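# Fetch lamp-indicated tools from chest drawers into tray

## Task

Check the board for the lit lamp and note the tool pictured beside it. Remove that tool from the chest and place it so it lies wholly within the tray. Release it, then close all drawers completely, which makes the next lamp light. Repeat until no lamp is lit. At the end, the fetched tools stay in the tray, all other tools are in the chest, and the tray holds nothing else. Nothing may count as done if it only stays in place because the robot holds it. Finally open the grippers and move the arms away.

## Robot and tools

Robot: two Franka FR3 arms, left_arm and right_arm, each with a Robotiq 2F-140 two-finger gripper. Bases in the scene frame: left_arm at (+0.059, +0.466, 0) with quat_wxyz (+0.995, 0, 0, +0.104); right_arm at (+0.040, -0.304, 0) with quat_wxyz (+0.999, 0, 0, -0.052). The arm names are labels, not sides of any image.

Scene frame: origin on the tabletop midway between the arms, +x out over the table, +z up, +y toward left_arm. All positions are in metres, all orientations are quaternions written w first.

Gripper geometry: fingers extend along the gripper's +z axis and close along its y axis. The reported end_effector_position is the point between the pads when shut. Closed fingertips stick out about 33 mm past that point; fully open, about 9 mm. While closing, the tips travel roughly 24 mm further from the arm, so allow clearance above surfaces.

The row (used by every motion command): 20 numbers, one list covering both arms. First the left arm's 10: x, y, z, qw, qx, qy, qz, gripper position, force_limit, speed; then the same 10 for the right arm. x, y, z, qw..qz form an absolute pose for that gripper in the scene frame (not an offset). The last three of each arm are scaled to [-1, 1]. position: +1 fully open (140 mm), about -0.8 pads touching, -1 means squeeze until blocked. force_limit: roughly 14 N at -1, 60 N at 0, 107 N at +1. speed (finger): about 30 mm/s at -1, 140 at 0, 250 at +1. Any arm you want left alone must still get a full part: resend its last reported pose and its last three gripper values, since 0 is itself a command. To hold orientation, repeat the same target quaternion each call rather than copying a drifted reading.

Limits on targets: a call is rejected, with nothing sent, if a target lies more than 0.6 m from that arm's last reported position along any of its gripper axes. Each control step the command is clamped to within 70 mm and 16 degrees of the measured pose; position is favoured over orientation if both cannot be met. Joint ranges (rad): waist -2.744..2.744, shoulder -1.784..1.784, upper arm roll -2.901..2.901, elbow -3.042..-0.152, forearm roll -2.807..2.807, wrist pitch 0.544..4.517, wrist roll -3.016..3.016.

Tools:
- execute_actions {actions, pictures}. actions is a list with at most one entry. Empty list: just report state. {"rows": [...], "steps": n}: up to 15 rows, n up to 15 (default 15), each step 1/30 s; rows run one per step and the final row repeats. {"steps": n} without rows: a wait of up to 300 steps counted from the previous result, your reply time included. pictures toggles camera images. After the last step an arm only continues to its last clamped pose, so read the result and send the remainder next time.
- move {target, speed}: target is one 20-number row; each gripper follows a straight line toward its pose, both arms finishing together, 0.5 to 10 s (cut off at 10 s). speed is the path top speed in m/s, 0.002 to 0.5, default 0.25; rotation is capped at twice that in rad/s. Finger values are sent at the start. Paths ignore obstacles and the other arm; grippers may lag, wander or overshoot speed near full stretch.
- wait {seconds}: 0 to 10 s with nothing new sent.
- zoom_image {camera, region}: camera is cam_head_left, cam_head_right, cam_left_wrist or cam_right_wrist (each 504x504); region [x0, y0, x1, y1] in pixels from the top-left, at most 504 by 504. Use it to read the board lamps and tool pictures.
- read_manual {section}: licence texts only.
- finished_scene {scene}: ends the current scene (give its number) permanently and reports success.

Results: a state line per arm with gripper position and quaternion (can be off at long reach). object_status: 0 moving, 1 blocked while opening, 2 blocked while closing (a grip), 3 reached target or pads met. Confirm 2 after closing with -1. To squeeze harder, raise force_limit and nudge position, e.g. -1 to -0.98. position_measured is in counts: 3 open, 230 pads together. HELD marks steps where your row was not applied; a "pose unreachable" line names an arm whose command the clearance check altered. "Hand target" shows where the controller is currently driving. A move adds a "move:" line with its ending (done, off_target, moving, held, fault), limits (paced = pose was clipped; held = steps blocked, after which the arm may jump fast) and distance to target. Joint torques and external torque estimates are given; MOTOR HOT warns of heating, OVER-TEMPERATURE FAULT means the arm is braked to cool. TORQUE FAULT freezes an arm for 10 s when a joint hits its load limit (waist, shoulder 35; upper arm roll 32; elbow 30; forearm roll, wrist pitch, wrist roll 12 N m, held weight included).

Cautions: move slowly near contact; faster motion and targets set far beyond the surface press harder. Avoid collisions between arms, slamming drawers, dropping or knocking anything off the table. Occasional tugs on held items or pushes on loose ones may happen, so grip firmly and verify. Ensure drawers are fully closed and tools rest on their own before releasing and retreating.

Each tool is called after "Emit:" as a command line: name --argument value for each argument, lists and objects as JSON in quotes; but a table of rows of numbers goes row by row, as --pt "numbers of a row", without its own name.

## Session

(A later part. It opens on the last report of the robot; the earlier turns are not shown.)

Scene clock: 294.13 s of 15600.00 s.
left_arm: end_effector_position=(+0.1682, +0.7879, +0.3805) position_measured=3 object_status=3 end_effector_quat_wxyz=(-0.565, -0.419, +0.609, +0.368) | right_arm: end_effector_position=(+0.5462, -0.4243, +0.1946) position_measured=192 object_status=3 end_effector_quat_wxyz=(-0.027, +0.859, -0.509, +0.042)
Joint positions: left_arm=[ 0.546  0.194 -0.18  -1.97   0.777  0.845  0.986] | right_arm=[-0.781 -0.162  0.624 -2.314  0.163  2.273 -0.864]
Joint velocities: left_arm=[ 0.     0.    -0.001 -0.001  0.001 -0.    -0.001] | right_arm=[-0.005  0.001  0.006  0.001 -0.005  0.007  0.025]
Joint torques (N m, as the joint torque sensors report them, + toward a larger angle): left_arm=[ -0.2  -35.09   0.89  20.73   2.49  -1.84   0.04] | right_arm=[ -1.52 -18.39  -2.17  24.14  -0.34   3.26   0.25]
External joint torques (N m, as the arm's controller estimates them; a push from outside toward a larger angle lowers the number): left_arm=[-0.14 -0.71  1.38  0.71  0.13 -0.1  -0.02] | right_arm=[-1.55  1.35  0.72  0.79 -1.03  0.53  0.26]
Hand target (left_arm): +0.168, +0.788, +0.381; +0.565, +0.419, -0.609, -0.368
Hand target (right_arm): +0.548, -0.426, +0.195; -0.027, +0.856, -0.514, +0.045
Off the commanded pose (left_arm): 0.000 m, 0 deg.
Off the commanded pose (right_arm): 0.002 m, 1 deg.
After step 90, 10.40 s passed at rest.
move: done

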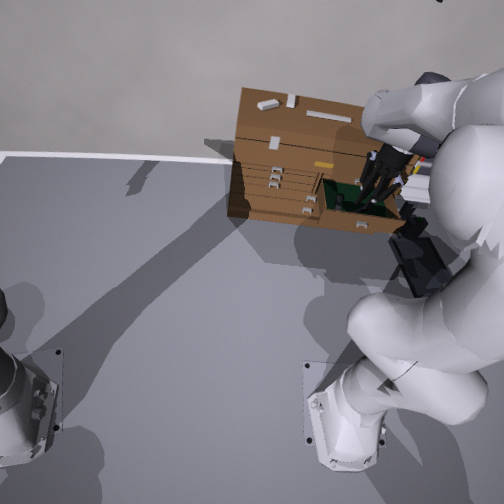

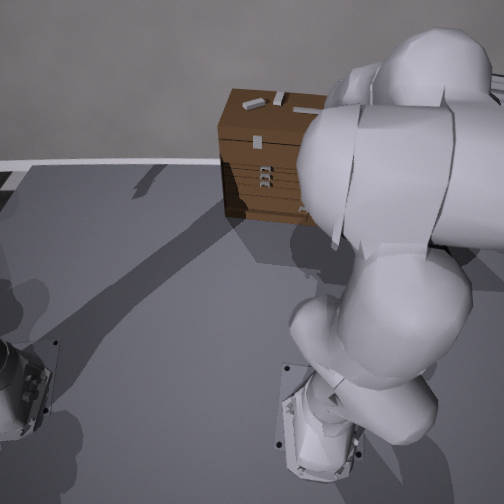

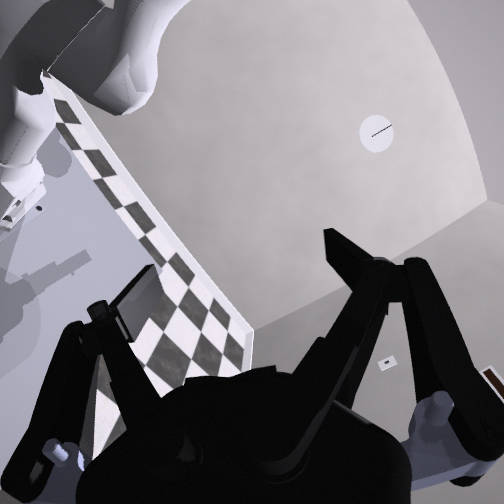

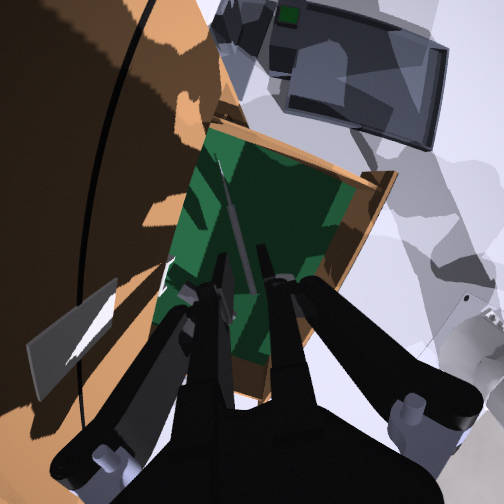

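Emit:
move --target '[0.1682,0.7879,0.3805,-0.565,-0.419,0.609,0.368,1,0,0,0.554,-0.438,0.188,-0.0254,0.8734,-0.4841,0.0457,-0.55,0,0]' --speed 0.04

Emit:
move --target '[0.1682,0.7879,0.3805,-0.565,-0.419,0.609,0.368,1,0,0,0.554,-0.438,0.174,-0.0254,0.8734,-0.4841,0.0457,-0.55,0,0]' --speed 0.015

Emit:
zoom_image --camera "cam_right_wrist" --region '[150,130,350,350]'

Scene clock: 305.77 s of 15600.00 s.
left_arm: end_effector_position=(+0.1682, +0.7879, +0.3805) position_measured=3 object_status=3 end_effector_quat_wxyz=(-0.565, -0.419, +0.609, +0.368) | right_arm: end_effector_position=(+0.5522, -0.4359, +0.1873) position_measured=199 object_status=3 end_effector_quat_wxyz=(-0.026, +0.870, -0.491, +0.043)
Joint positions: left_arm=[ 0.546  0.194 -0.18  -1.97   0.777  0.845  0.986] | right_arm=[-0.784 -0.117  0.613 -2.295  0.13   2.291 -0.9  ]
Joint velocities: left_arm=[ 0.001  0.001 -0.001 -0.    -0.001 -0.    -0.   ] | right_arm=[-0.     0.002 -0.001  0.    -0.004  0.006 -0.025]
Joint torques (N m, as the joint torque sensors report them, + toward a larger angle): left_arm=[  0.11 -35.45   0.63  20.75   2.5   -1.77   0.06] | right_arm=[ -0.52 -20.01  -1.78  23.99  -0.39   3.35  -0.56]
External joint torques (N m, as the arm's controller estimates them; a push from outside toward a larger angle lowers the number): left_arm=[ 0.16 -1.11  1.1   0.74  0.13 -0.03  0.  ] | right_arm=[-0.55  1.21  0.3   0.71 -1.08  0.62 -0.56]
Hand target (left_arm): +0.168, +0.788, +0.381; +0.565, +0.419, -0.609, -0.368
Hand target (right_arm): +0.554, -0.438, +0.188; -0.025, +0.873, -0.484, +0.046
Off the commanded pose (left_arm): 0.000 m, 0 deg.
Off the commanded pose (right_arm): 0.003 m, 1 deg.
After step 90, 7.53 s passed at rest.
move: done

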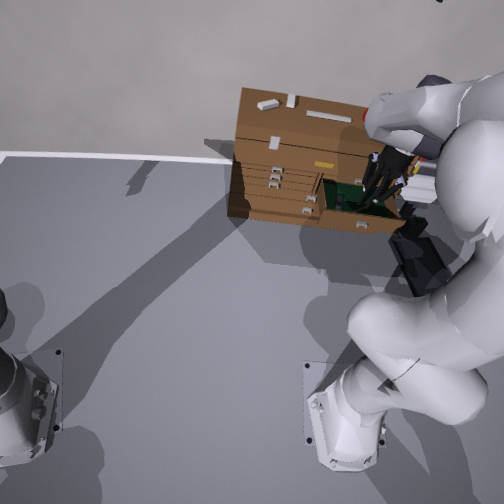

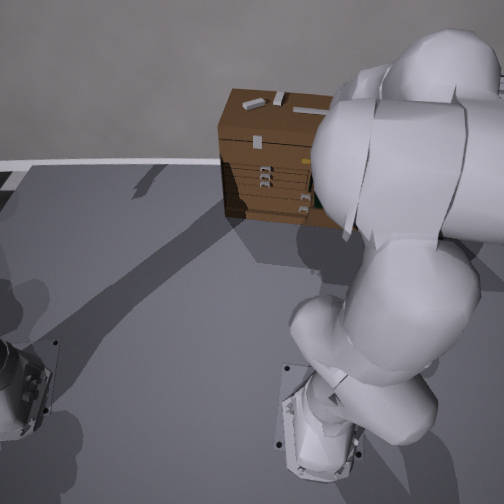

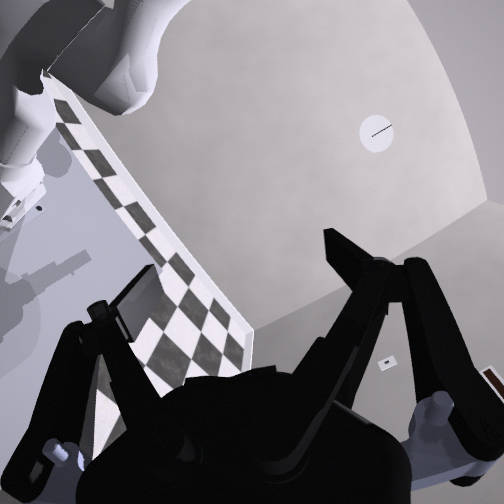

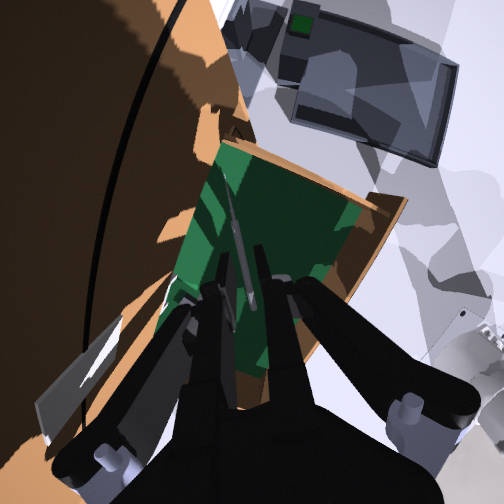

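Scene clock: 306.90 s of 15600.00 s.
left_arm: end_effector_position=(+0.1682, +0.7879, +0.3805) position_measured=3 object_status=3 end_effector_quat_wxyz=(-0.565, -0.419, +0.609, +0.368) | right_arm: end_effector_position=(+0.5533, -0.4380, +0.1753) position_measured=199 object_status=3 end_effector_quat_wxyz=(-0.026, +0.871, -0.488, +0.044)
Joint positions: left_arm=[ 0.546  0.194 -0.18  -1.97   0.777  0.845  0.986] | right_arm=[-0.784 -0.095  0.614 -2.309  0.117  2.327 -0.9  ]
Joint velocities: left_arm=[ 0.    -0.    -0.001  0.001 -0.    -0.    -0.001] | right_arm=[-0.     0.001  0.    -0.003 -0.004  0.008  0.001]
Joint torques (N m, as the joint torque sensors report them, + toward a larger angle): left_arm=[ -0.08 -35.08   0.47  20.99   2.53  -1.79   0.04] | right_arm=[ -0.06 -19.51  -0.12  22.77  -0.26   3.47  -0.41]
External joint torques (N m, as the arm's controller estimates them; a push from outside toward a larger angle lowers the number): left_arm=[-0.11 -0.73  0.86  1.    0.16 -0.05 -0.02] | right_arm=[-0.1   2.14  1.54 -0.2  -0.93  0.67 -0.41]
Hand target (left_arm): +0.168, +0.788, +0.381; +0.565, +0.419, -0.609, -0.368
Hand target (right_arm): +0.554, -0.438, +0.174; -0.025, +0.874, -0.484, +0.046
Off the commanded pose (left_arm): 0.000 m, 0 deg.
Off the commanded pose (right_arm): 0.002 m, 1 deg.
move: done

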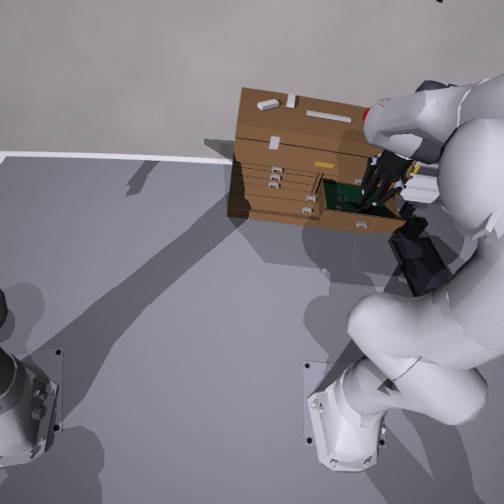

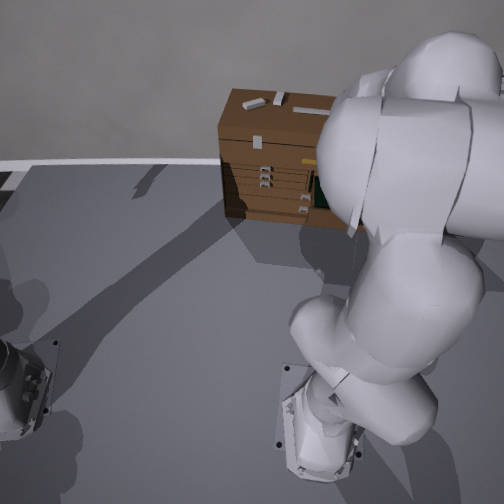

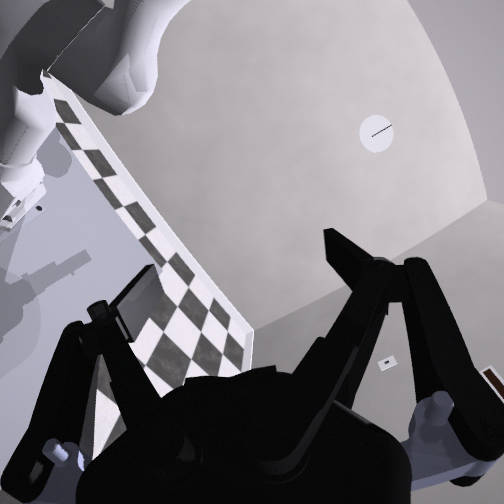

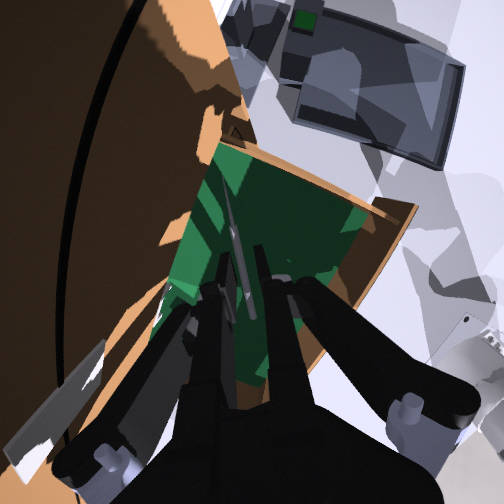

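Region (150, 130, 350, 350) of cam_right_wrist's 504x504 image, scaled by 2.291, with more detail than that image has; it fills the left 458 columns of this view, and the rest is white.

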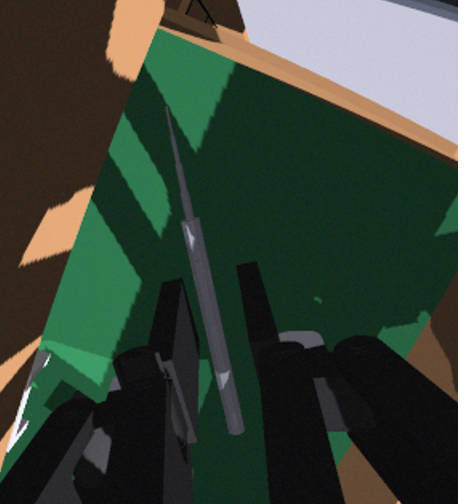

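Emit:
move --target '[0.1682,0.7879,0.3805,-0.565,-0.419,0.609,0.368,1,0,0,0.555,-0.438,0.1735,-0.0254,0.8734,-0.4841,0.0457,-1,0,-0.7]' --speed 0.015

Scene clock: 311.97 s of 15600.00 s.
left_arm: end_effector_position=(+0.1682, +0.7879, +0.3805) position_measured=3 object_status=3 end_effector_quat_wxyz=(-0.565, -0.419, +0.609, +0.368) | right_arm: end_effector_position=(+0.5543, -0.4385, +0.1748) position_measured=228 object_status=2 end_effector_quat_wxyz=(-0.026, +0.872, -0.487, +0.045)
Joint positions: left_arm=[ 0.546  0.194 -0.18  -1.97   0.777  0.845  0.986] | right_arm=[-0.784 -0.091  0.614 -2.308  0.113  2.33  -0.9  ]
Joint velocities: left_arm=[ 0.    -0.001  0.002 -0.001 -0.001  0.001 -0.   ] | right_arm=[ 0.     0.002  0.001  0.001 -0.     0.002 -0.002]
Joint torques (N m, as the joint torque sensors report them, + toward a larger angle): left_arm=[  0.04 -34.86   0.53  20.8    2.49  -1.8    0.1 ] | right_arm=[  0.   -19.24   0.26  22.97  -0.38   3.27  -0.25]
External joint torques (N m, as the arm's controller estimates them; a push from outside toward a larger angle lowers the number): left_arm=[-0.04 -0.4   0.87  0.76  0.11 -0.05  0.04] | right_arm=[ 0.    2.56  1.9  -0.05 -1.05  0.52 -0.25]
Hand target (left_arm): +0.168, +0.788, +0.381; +0.565, +0.419, -0.609, -0.368
Hand target (right_arm): +0.555, -0.438, +0.173; -0.025, +0.873, -0.484, +0.046
Off the commanded pose (left_arm): 0.000 m, 0 deg.
Off the commanded pose (right_arm): 0.002 m, 0 deg.
After step 90, 1.37 s passed at rest.
move: done

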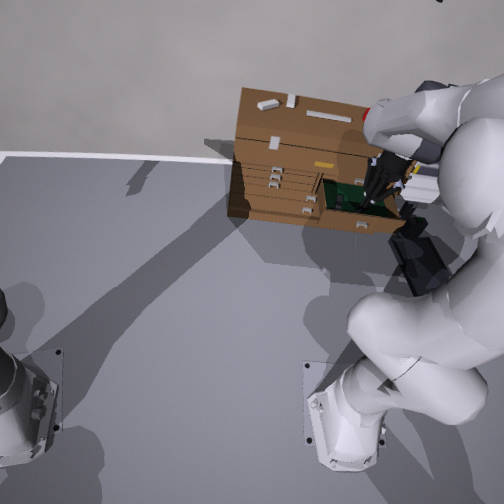

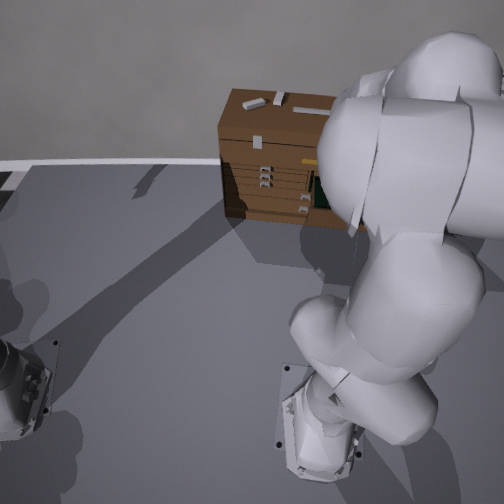

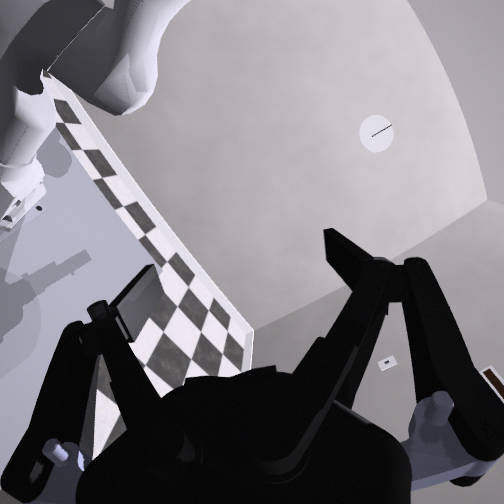

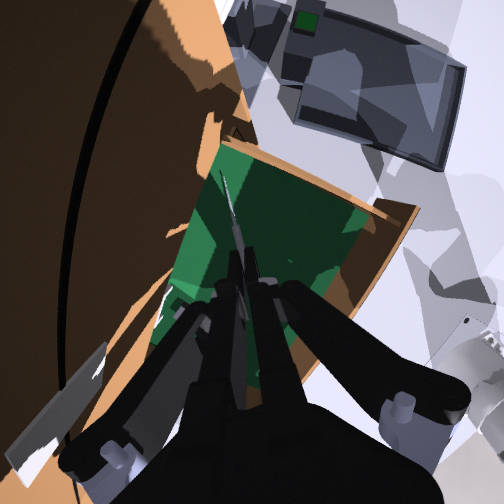

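Emit:
move --target '[0.1682,0.7879,0.3805,-0.565,-0.419,0.609,0.368,1,0,0,0.53,-0.43,0.255,-0.0254,0.8734,-0.4841,0.0457,-1,0,-0.7]' --speed 0.07

Emit:
move --target '[0.1682,0.7879,0.3805,-0.565,-0.419,0.609,0.368,1,0,0,0.45,-0.50,0.26,0,0.966,-0.259,0,-1,0,-0.7]' --speed 0.2

Emit:
move --target '[0.1682,0.7879,0.3805,-0.565,-0.419,0.609,0.368,1,0,0,0.43,-0.61,0.24,0,1,0,0,-1,0,-0.7]' --speed 0.2

Scene clock: 327.13 s of 15600.00 s.
left_arm: end_effector_position=(+0.1682, +0.7879, +0.3805) position_measured=3 object_status=3 end_effector_quat_wxyz=(-0.565, -0.419, +0.609, +0.368) | right_arm: end_effector_position=(+0.5309, -0.4313, +0.2550) position_measured=228 object_status=2 end_effector_quat_wxyz=(-0.025, +0.871, -0.489, +0.047)
Joint positions: left_arm=[ 0.546  0.194 -0.18  -1.97   0.777  0.845  0.986] | right_arm=[-0.748 -0.28   0.547 -2.265  0.204  2.119 -0.963]
Joint velocities: left_arm=[ 0.    -0.001  0.001  0.    -0.     0.001  0.001] | right_arm=[ 0.006  0.    -0.005 -0.001 -0.001 -0.01  -0.006]
Joint torques (N m, as the joint torque sensors report them, + toward a larger angle): left_arm=[ -0.22 -35.04   0.48  20.83   2.5   -1.77   0.1 ] | right_arm=[  0.61 -18.58  -5.    25.12   1.38   2.15  -0.53]
External joint torques (N m, as the arm's controller estimates them; a push from outside toward a larger angle lowers the number): left_arm=[-0.32 -0.68  0.82  0.82  0.12 -0.03  0.04] | right_arm=[ 0.55 -0.77 -0.52  0.99  0.59 -0.6  -0.52]
Hand target (left_arm): +0.168, +0.788, +0.381; +0.565, +0.419, -0.609, -0.368
Hand target (right_arm): +0.530, -0.430, +0.255; -0.026, +0.873, -0.485, +0.046
Off the commanded pose (left_arm): 0.000 m, 0 deg.
Off the commanded pose (right_arm): 0.002 m, 1 deg.
After step 90, 10.47 s passed at rest.
move: done

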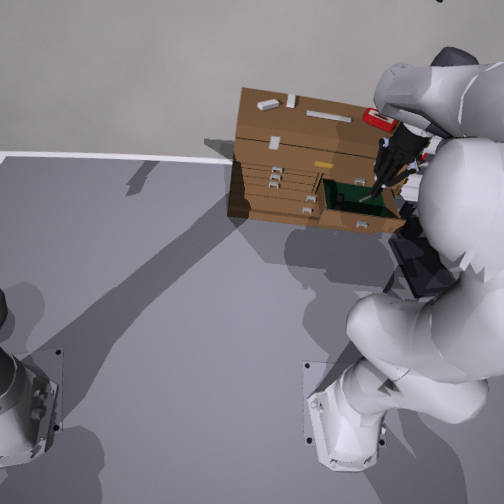

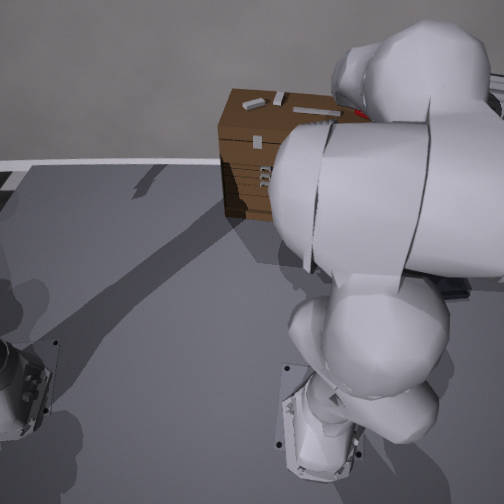

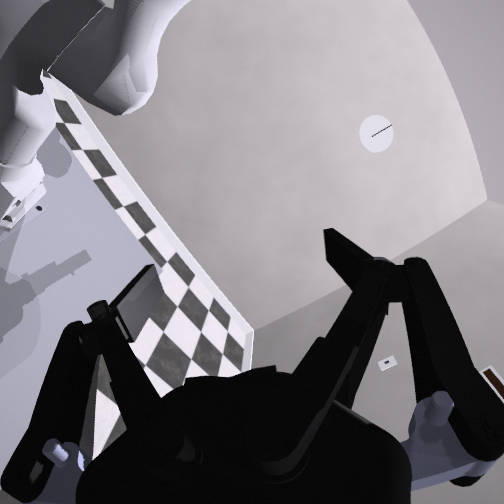

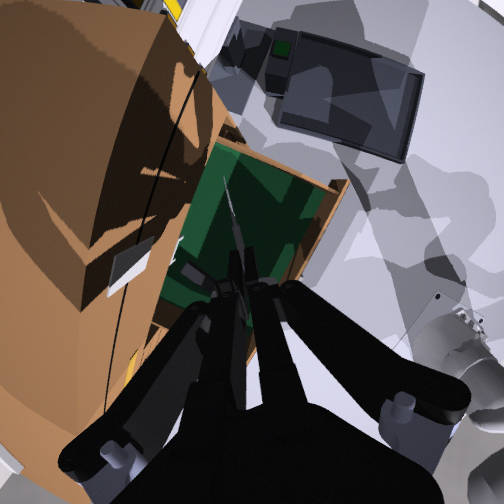

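Scene clock: 329.30 s of 15600.00 s.
left_arm: end_effector_position=(+0.1682, +0.7879, +0.3805) position_measured=3 object_status=3 end_effector_quat_wxyz=(-0.565, -0.419, +0.609, +0.368) | right_arm: end_effector_position=(+0.4500, -0.4980, +0.2606) position_measured=228 object_status=2 end_effector_quat_wxyz=(-0.003, +0.963, -0.268, +0.001)
Joint positions: left_arm=[ 0.546  0.194 -0.18  -1.97   0.777  0.845  0.986] | right_arm=[-0.622 -0.326  0.256 -2.302  0.095  1.985 -1.55 ]
Joint velocities: left_arm=[ 0.001 -0.001 -0.001  0.001 -0.    -0.    -0.001] | right_arm=[ 0.003 -0.001 -0.003 -0.002 -0.     0.    -0.03 ]
Joint torques (N m, as the joint torque sensors report them, + toward a larger angle): left_arm=[  0.03 -34.88   0.22  20.96   2.47  -1.82   0.04] | right_arm=[  0.41 -19.8   -3.83  24.11  -0.11   1.86  -0.64]
External joint torques (N m, as the arm's controller estimates them; a push from outside toward a larger angle lowers the number): left_arm=[-0.01 -0.38  0.61  0.87  0.09 -0.08 -0.02] | right_arm=[ 0.39 -0.35 -1.16 -0.02 -0.92 -0.65 -0.64]
Hand target (left_arm): +0.168, +0.788, +0.381; +0.565, +0.419, -0.609, -0.368
Hand target (right_arm): +0.448, -0.498, +0.260; -0.002, +0.966, -0.259, -0.001
Off the commanded pose (left_arm): 0.000 m, 0 deg.
Off the commanded pose (right_arm): 0.002 m, 1 deg.
move: done

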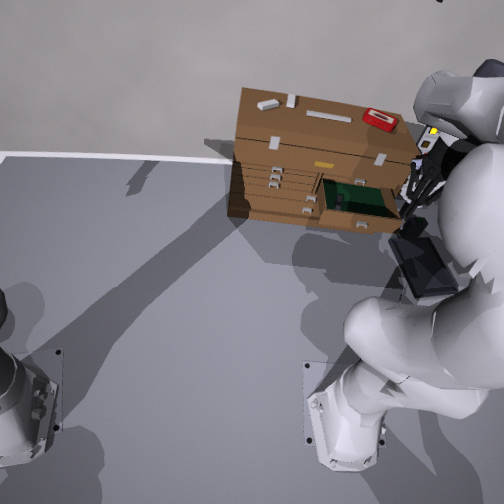

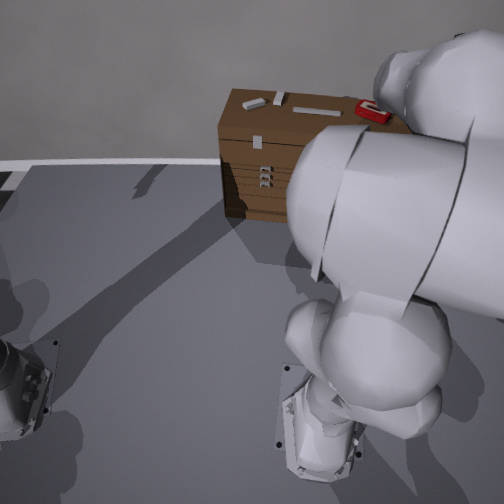

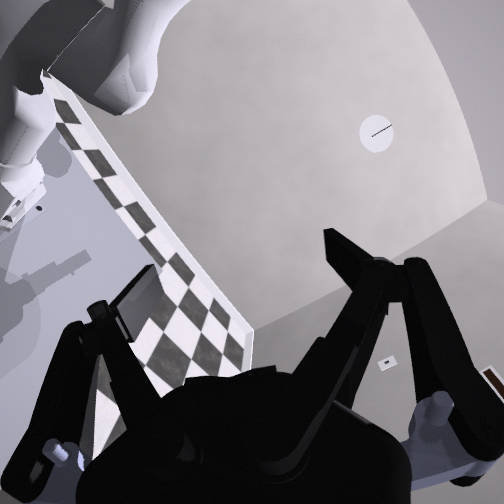

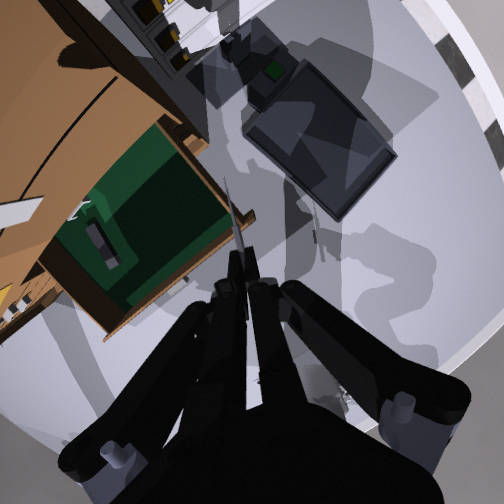

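Scene clock: 331.63 s of 15600.00 s.
left_arm: end_effector_position=(+0.1682, +0.7879, +0.3805) position_measured=3 object_status=3 end_effector_quat_wxyz=(-0.565, -0.419, +0.609, +0.368) | right_arm: end_effector_position=(+0.4257, -0.6079, +0.2393) position_measured=228 object_status=2 end_effector_quat_wxyz=(-0.002, +1.000, -0.008, -0.003)
Joint positions: left_arm=[ 0.546  0.194 -0.18  -1.97   0.777  0.845  0.986] | right_arm=[-0.567 -0.177  0.004 -2.218  0.     2.034 -2.223]
Joint velocities: left_arm=[-0.    -0.001 -0.     0.001 -0.001 -0.     0.001] | right_arm=[ 0.     0.001 -0.    -0.     0.001  0.001 -0.033]
Joint torques (N m, as the joint torque sensors report them, + toward a larger angle): left_arm=[  0.08 -34.9    0.15  20.64   2.5   -1.81   0.08] | right_arm=[  0.55 -23.95  -0.13  25.29   0.97   3.07  -0.56]
External joint torques (N m, as the arm's controller estimates them; a push from outside toward a larger angle lowers the number): left_arm=[ 0.1  -0.53  0.59  0.63  0.13 -0.07  0.02] | right_arm=[ 0.5   1.55  0.02  1.34  0.16  0.59 -0.56]
Hand target (left_arm): +0.168, +0.788, +0.381; +0.565, +0.419, -0.609, -0.368
Hand target (right_arm): +0.428, -0.609, +0.240; -0.001, +1.000, +0.000, -0.001
Off the commanded pose (left_arm): 0.000 m, 0 deg.
Off the commanded pose (right_arm): 0.005 m, 1 deg.
move: off_target (right_arm)

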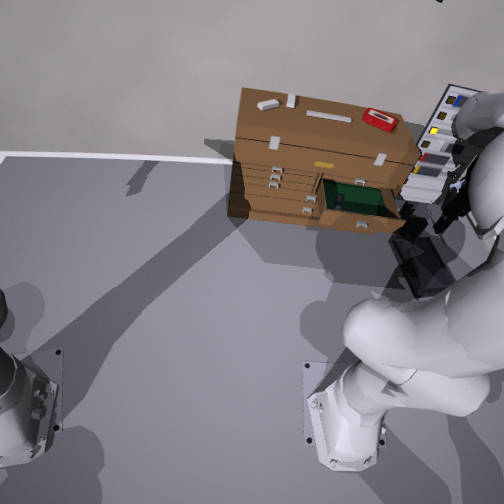

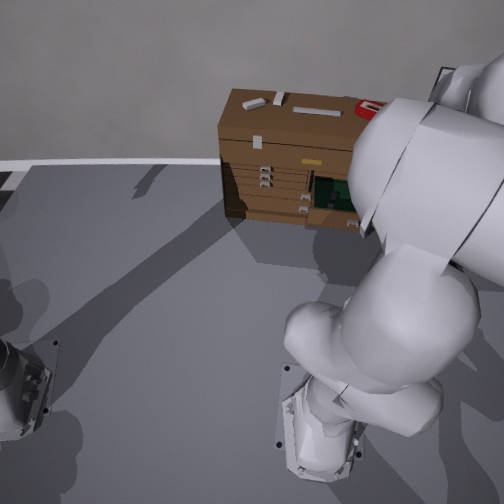

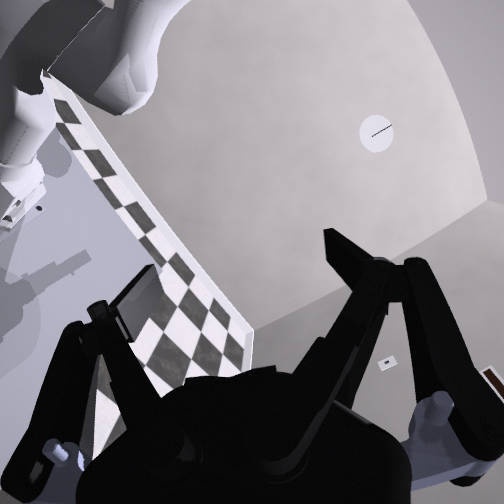

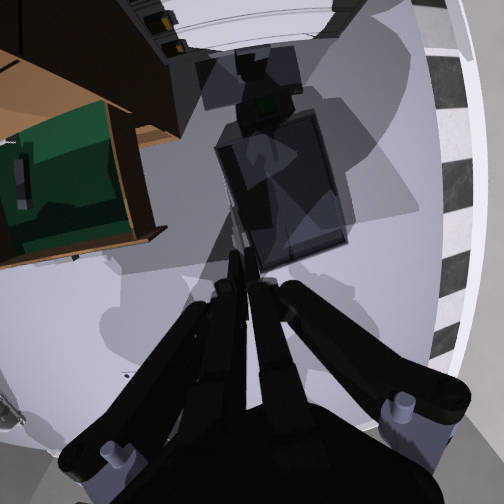

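Emit:
move --target '[0.1682,0.7879,0.3805,-0.565,-0.419,0.609,0.368,1,0,0,0.44,-0.655,0.11,0,0.998,0.061,0,-1,0,-0.7]' --speed 0.15

Scene clock: 345.13 s of 15600.00 s.
left_arm: end_effector_position=(+0.1682, +0.7879, +0.3805) position_measured=3 object_status=3 end_effector_quat_wxyz=(-0.565, -0.419, +0.609, +0.368) | right_arm: end_effector_position=(+0.4375, -0.6529, +0.1096) position_measured=228 object_status=2 end_effector_quat_wxyz=(-0.002, +0.998, +0.057, -0.003)
Joint positions: left_arm=[ 0.546  0.194 -0.18  -1.97   0.777  0.845  0.986] | right_arm=[-0.588  0.094 -0.028 -2.256  0.001  2.343 -2.405]
Joint velocities: left_arm=[ 0.     0.001 -0.    -0.     0.    -0.001  0.001] | right_arm=[ 0.001 -0.     0.    -0.     0.001  0.007 -0.028]
Joint torques (N m, as the joint torque sensors report them, + toward a larger angle): left_arm=[ -0.32 -35.01   0.7   20.58   2.53  -1.83   0.07] | right_arm=[ -1.41 -31.1    0.93  22.75   1.27   2.95  -0.45]
External joint torques (N m, as the arm's controller estimates them; a push from outside toward a larger angle lowers the number): left_arm=[-0.4  -0.82  1.05  0.68  0.17 -0.09  0.01] | right_arm=[-1.47  1.53  0.86  1.15  0.63  0.5  -0.45]
Hand target (left_arm): +0.168, +0.788, +0.381; +0.565, +0.419, -0.609, -0.368
Hand target (right_arm): +0.439, -0.654, +0.110; -0.000, +0.998, +0.063, +0.000
Off the commanded pose (left_arm): 0.000 m, 0 deg.
Off the commanded pose (right_arm): 0.003 m, 1 deg.
After step 90, 8.90 s passed at rest.
move: done

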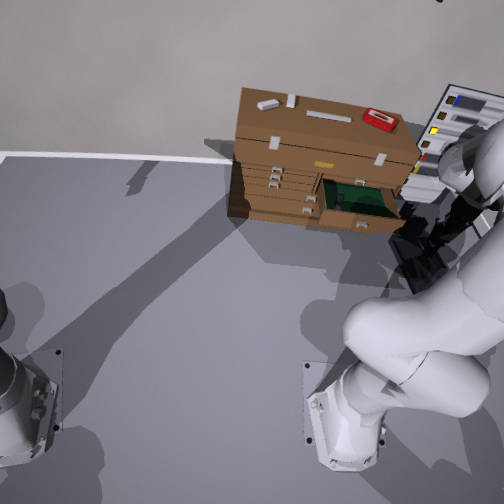

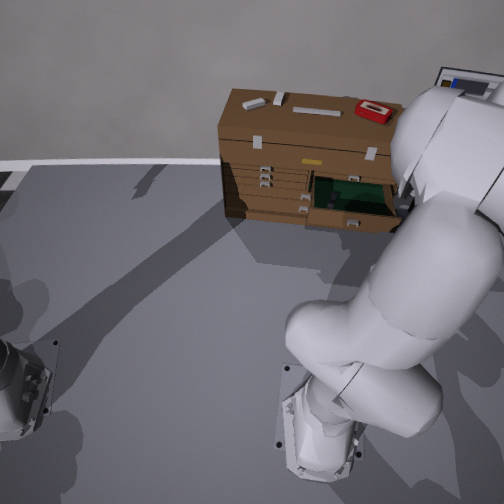

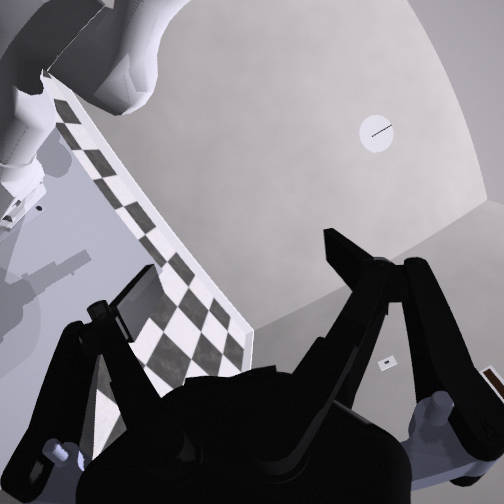

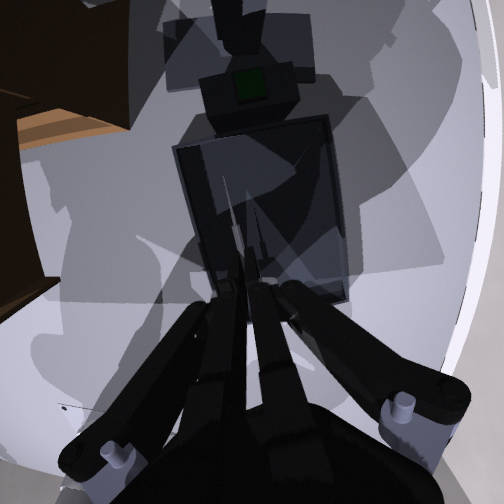

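Emit:
move --target '[0.1682,0.7879,0.3805,-0.565,-0.419,0.609,0.368,1,0,0,0.455,-0.655,0.055,0,0.998,0.061,0,-1,0,-0.7]' --speed 0.07

Emit:
move --target '[0.1682,0.7879,0.3805,-0.565,-0.419,0.609,0.368,1,0,0,0.455,-0.655,0.041,0,0.998,0.061,0,-1,0,-0.7]' --speed 0.02

Scene clock: 353.13 s of 15600.00 s.
left_arm: end_effector_position=(+0.1682, +0.7879, +0.3805) position_measured=3 object_status=3 end_effector_quat_wxyz=(-0.565, -0.419, +0.609, +0.368) | right_arm: end_effector_position=(+0.4520, -0.6553, +0.0546) position_measured=228 object_status=2 end_effector_quat_wxyz=(-0.001, +0.998, +0.066, -0.003)
Joint positions: left_arm=[ 0.546  0.194 -0.18  -1.97   0.777  0.845  0.986] | right_arm=[-0.58   0.227 -0.02  -2.242  0.003  2.462 -2.41 ]
Joint velocities: left_arm=[-0.    -0.001 -0.     0.    -0.002  0.     0.003] | right_arm=[ 0.     0.001  0.     0.001 -0.001  0.007  0.001]
Joint torques (N m, as the joint torque sensors report them, + toward a larger angle): left_arm=[  0.09 -34.84   0.09  20.87   2.46  -1.84  -0.02] | right_arm=[  0.42 -34.17   1.88  21.18   1.23   3.05   0.31]
External joint torques (N m, as the arm's controller estimates them; a push from outside toward a larger angle lowers the number): left_arm=[ 0.07 -0.43  0.5   0.83  0.09 -0.09 -0.08] | right_arm=[0.4  1.36 1.78 0.96 0.66 0.59 0.31]
Hand target (left_arm): +0.168, +0.788, +0.381; +0.565, +0.419, -0.609, -0.368
Hand target (right_arm): +0.455, -0.655, +0.055; +0.000, +0.998, +0.062, +0.000
Off the commanded pose (left_arm): 0.000 m, 0 deg.
Off the commanded pose (right_arm): 0.003 m, 1 deg.
After step 90, 3.67 s passed at rest.
move: done

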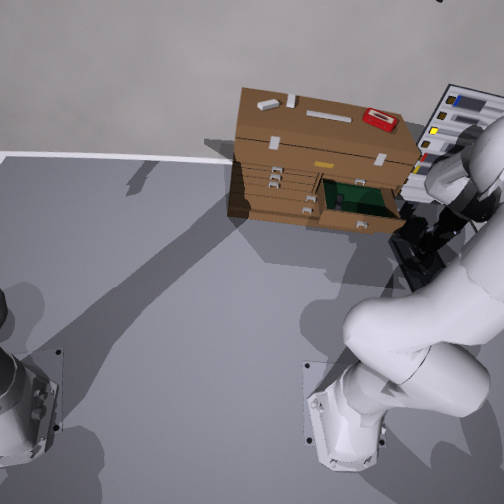

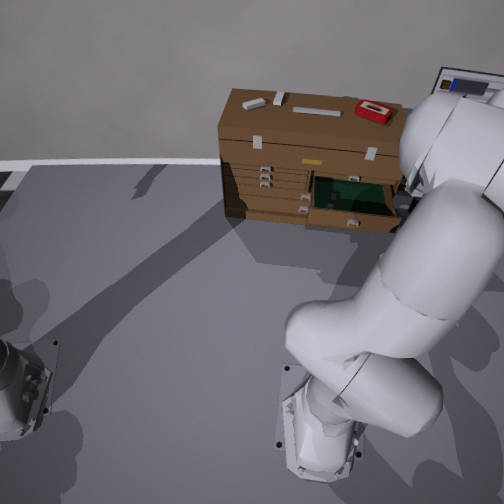

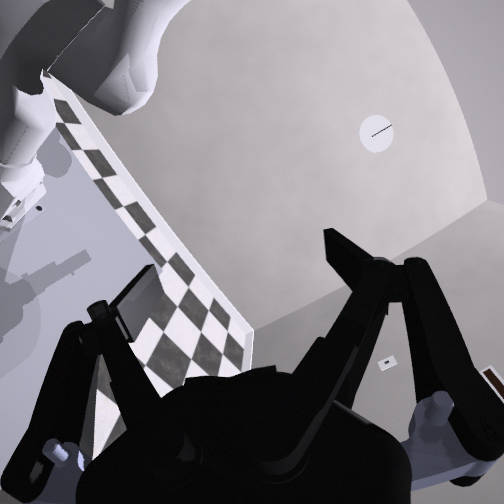

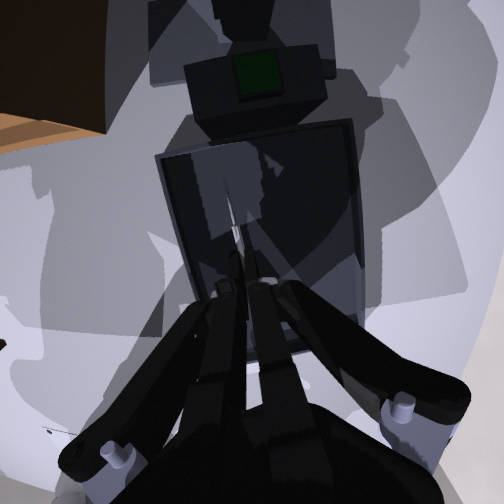

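Scene clock: 354.07 s of 15600.00 s.
left_arm: end_effector_position=(+0.1682, +0.7879, +0.3805) position_measured=3 object_status=3 end_effector_quat_wxyz=(-0.565, -0.419, +0.609, +0.368) | right_arm: end_effector_position=(+0.4527, -0.6558, +0.0415) position_measured=228 object_status=2 end_effector_quat_wxyz=(-0.001, +0.998, +0.065, -0.003)
Joint positions: left_arm=[ 0.546  0.194 -0.18  -1.97   0.777  0.845  0.986] | right_arm=[-0.58   0.255 -0.02  -2.243  0.005  2.493 -2.409]
Joint velocities: left_arm=[ 0.001  0.     0.     0.    -0.001 -0.001 -0.   ] | right_arm=[ 0.001 -0.001  0.001 -0.001  0.002  0.014  0.   ]
Joint torques (N m, as the joint torque sensors report them, + toward a larger angle): left_arm=[ -0.01 -35.27   0.4   20.58   2.49  -1.86   0.  ] | right_arm=[  0.45 -34.62   1.53  19.65   1.22   3.09   0.22]
External joint torques (N m, as the arm's controller estimates them; a push from outside toward a larger angle lowers the number): left_arm=[-0.11 -1.02  0.73  0.63  0.12 -0.12 -0.05] | right_arm=[ 0.37  1.57  1.36 -0.24  0.68  0.62  0.22]
Hand target (left_arm): +0.168, +0.788, +0.381; +0.565, +0.419, -0.609, -0.368
Hand target (right_arm): +0.455, -0.655, +0.041; -0.000, +0.998, +0.061, +0.000
Off the commanded pose (left_arm): 0.000 m, 0 deg.
Off the commanded pose (right_arm): 0.003 m, 1 deg.
move: done

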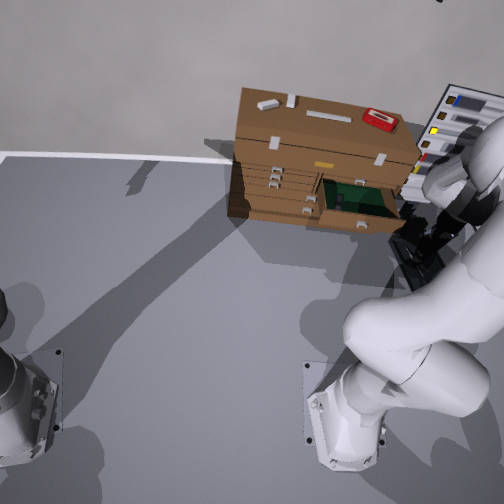

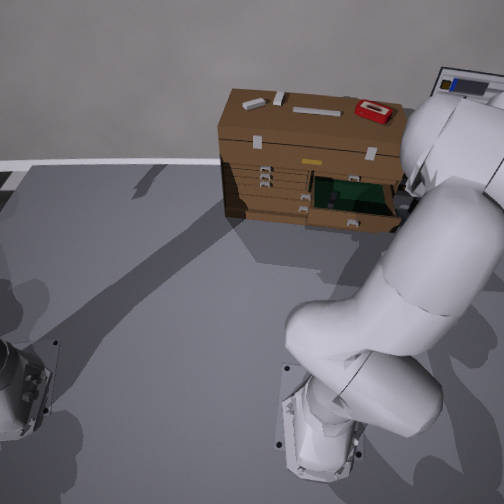

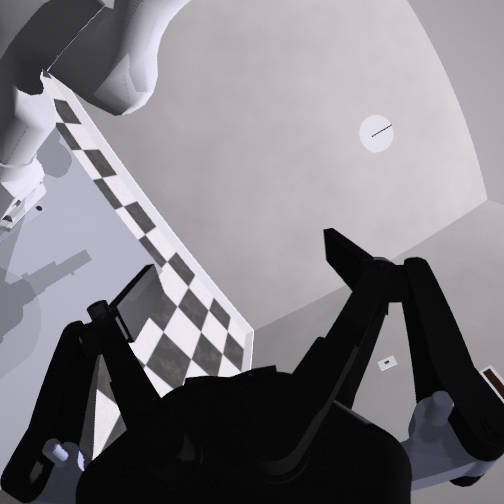

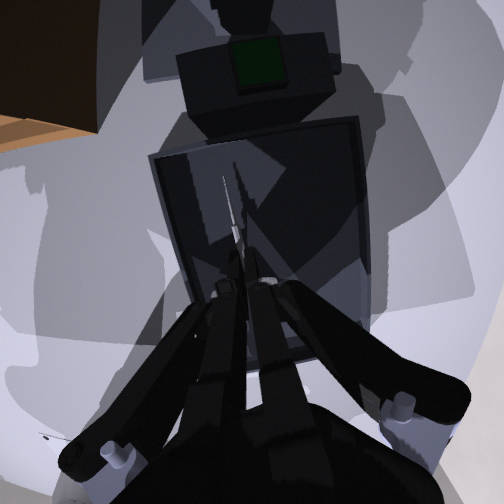

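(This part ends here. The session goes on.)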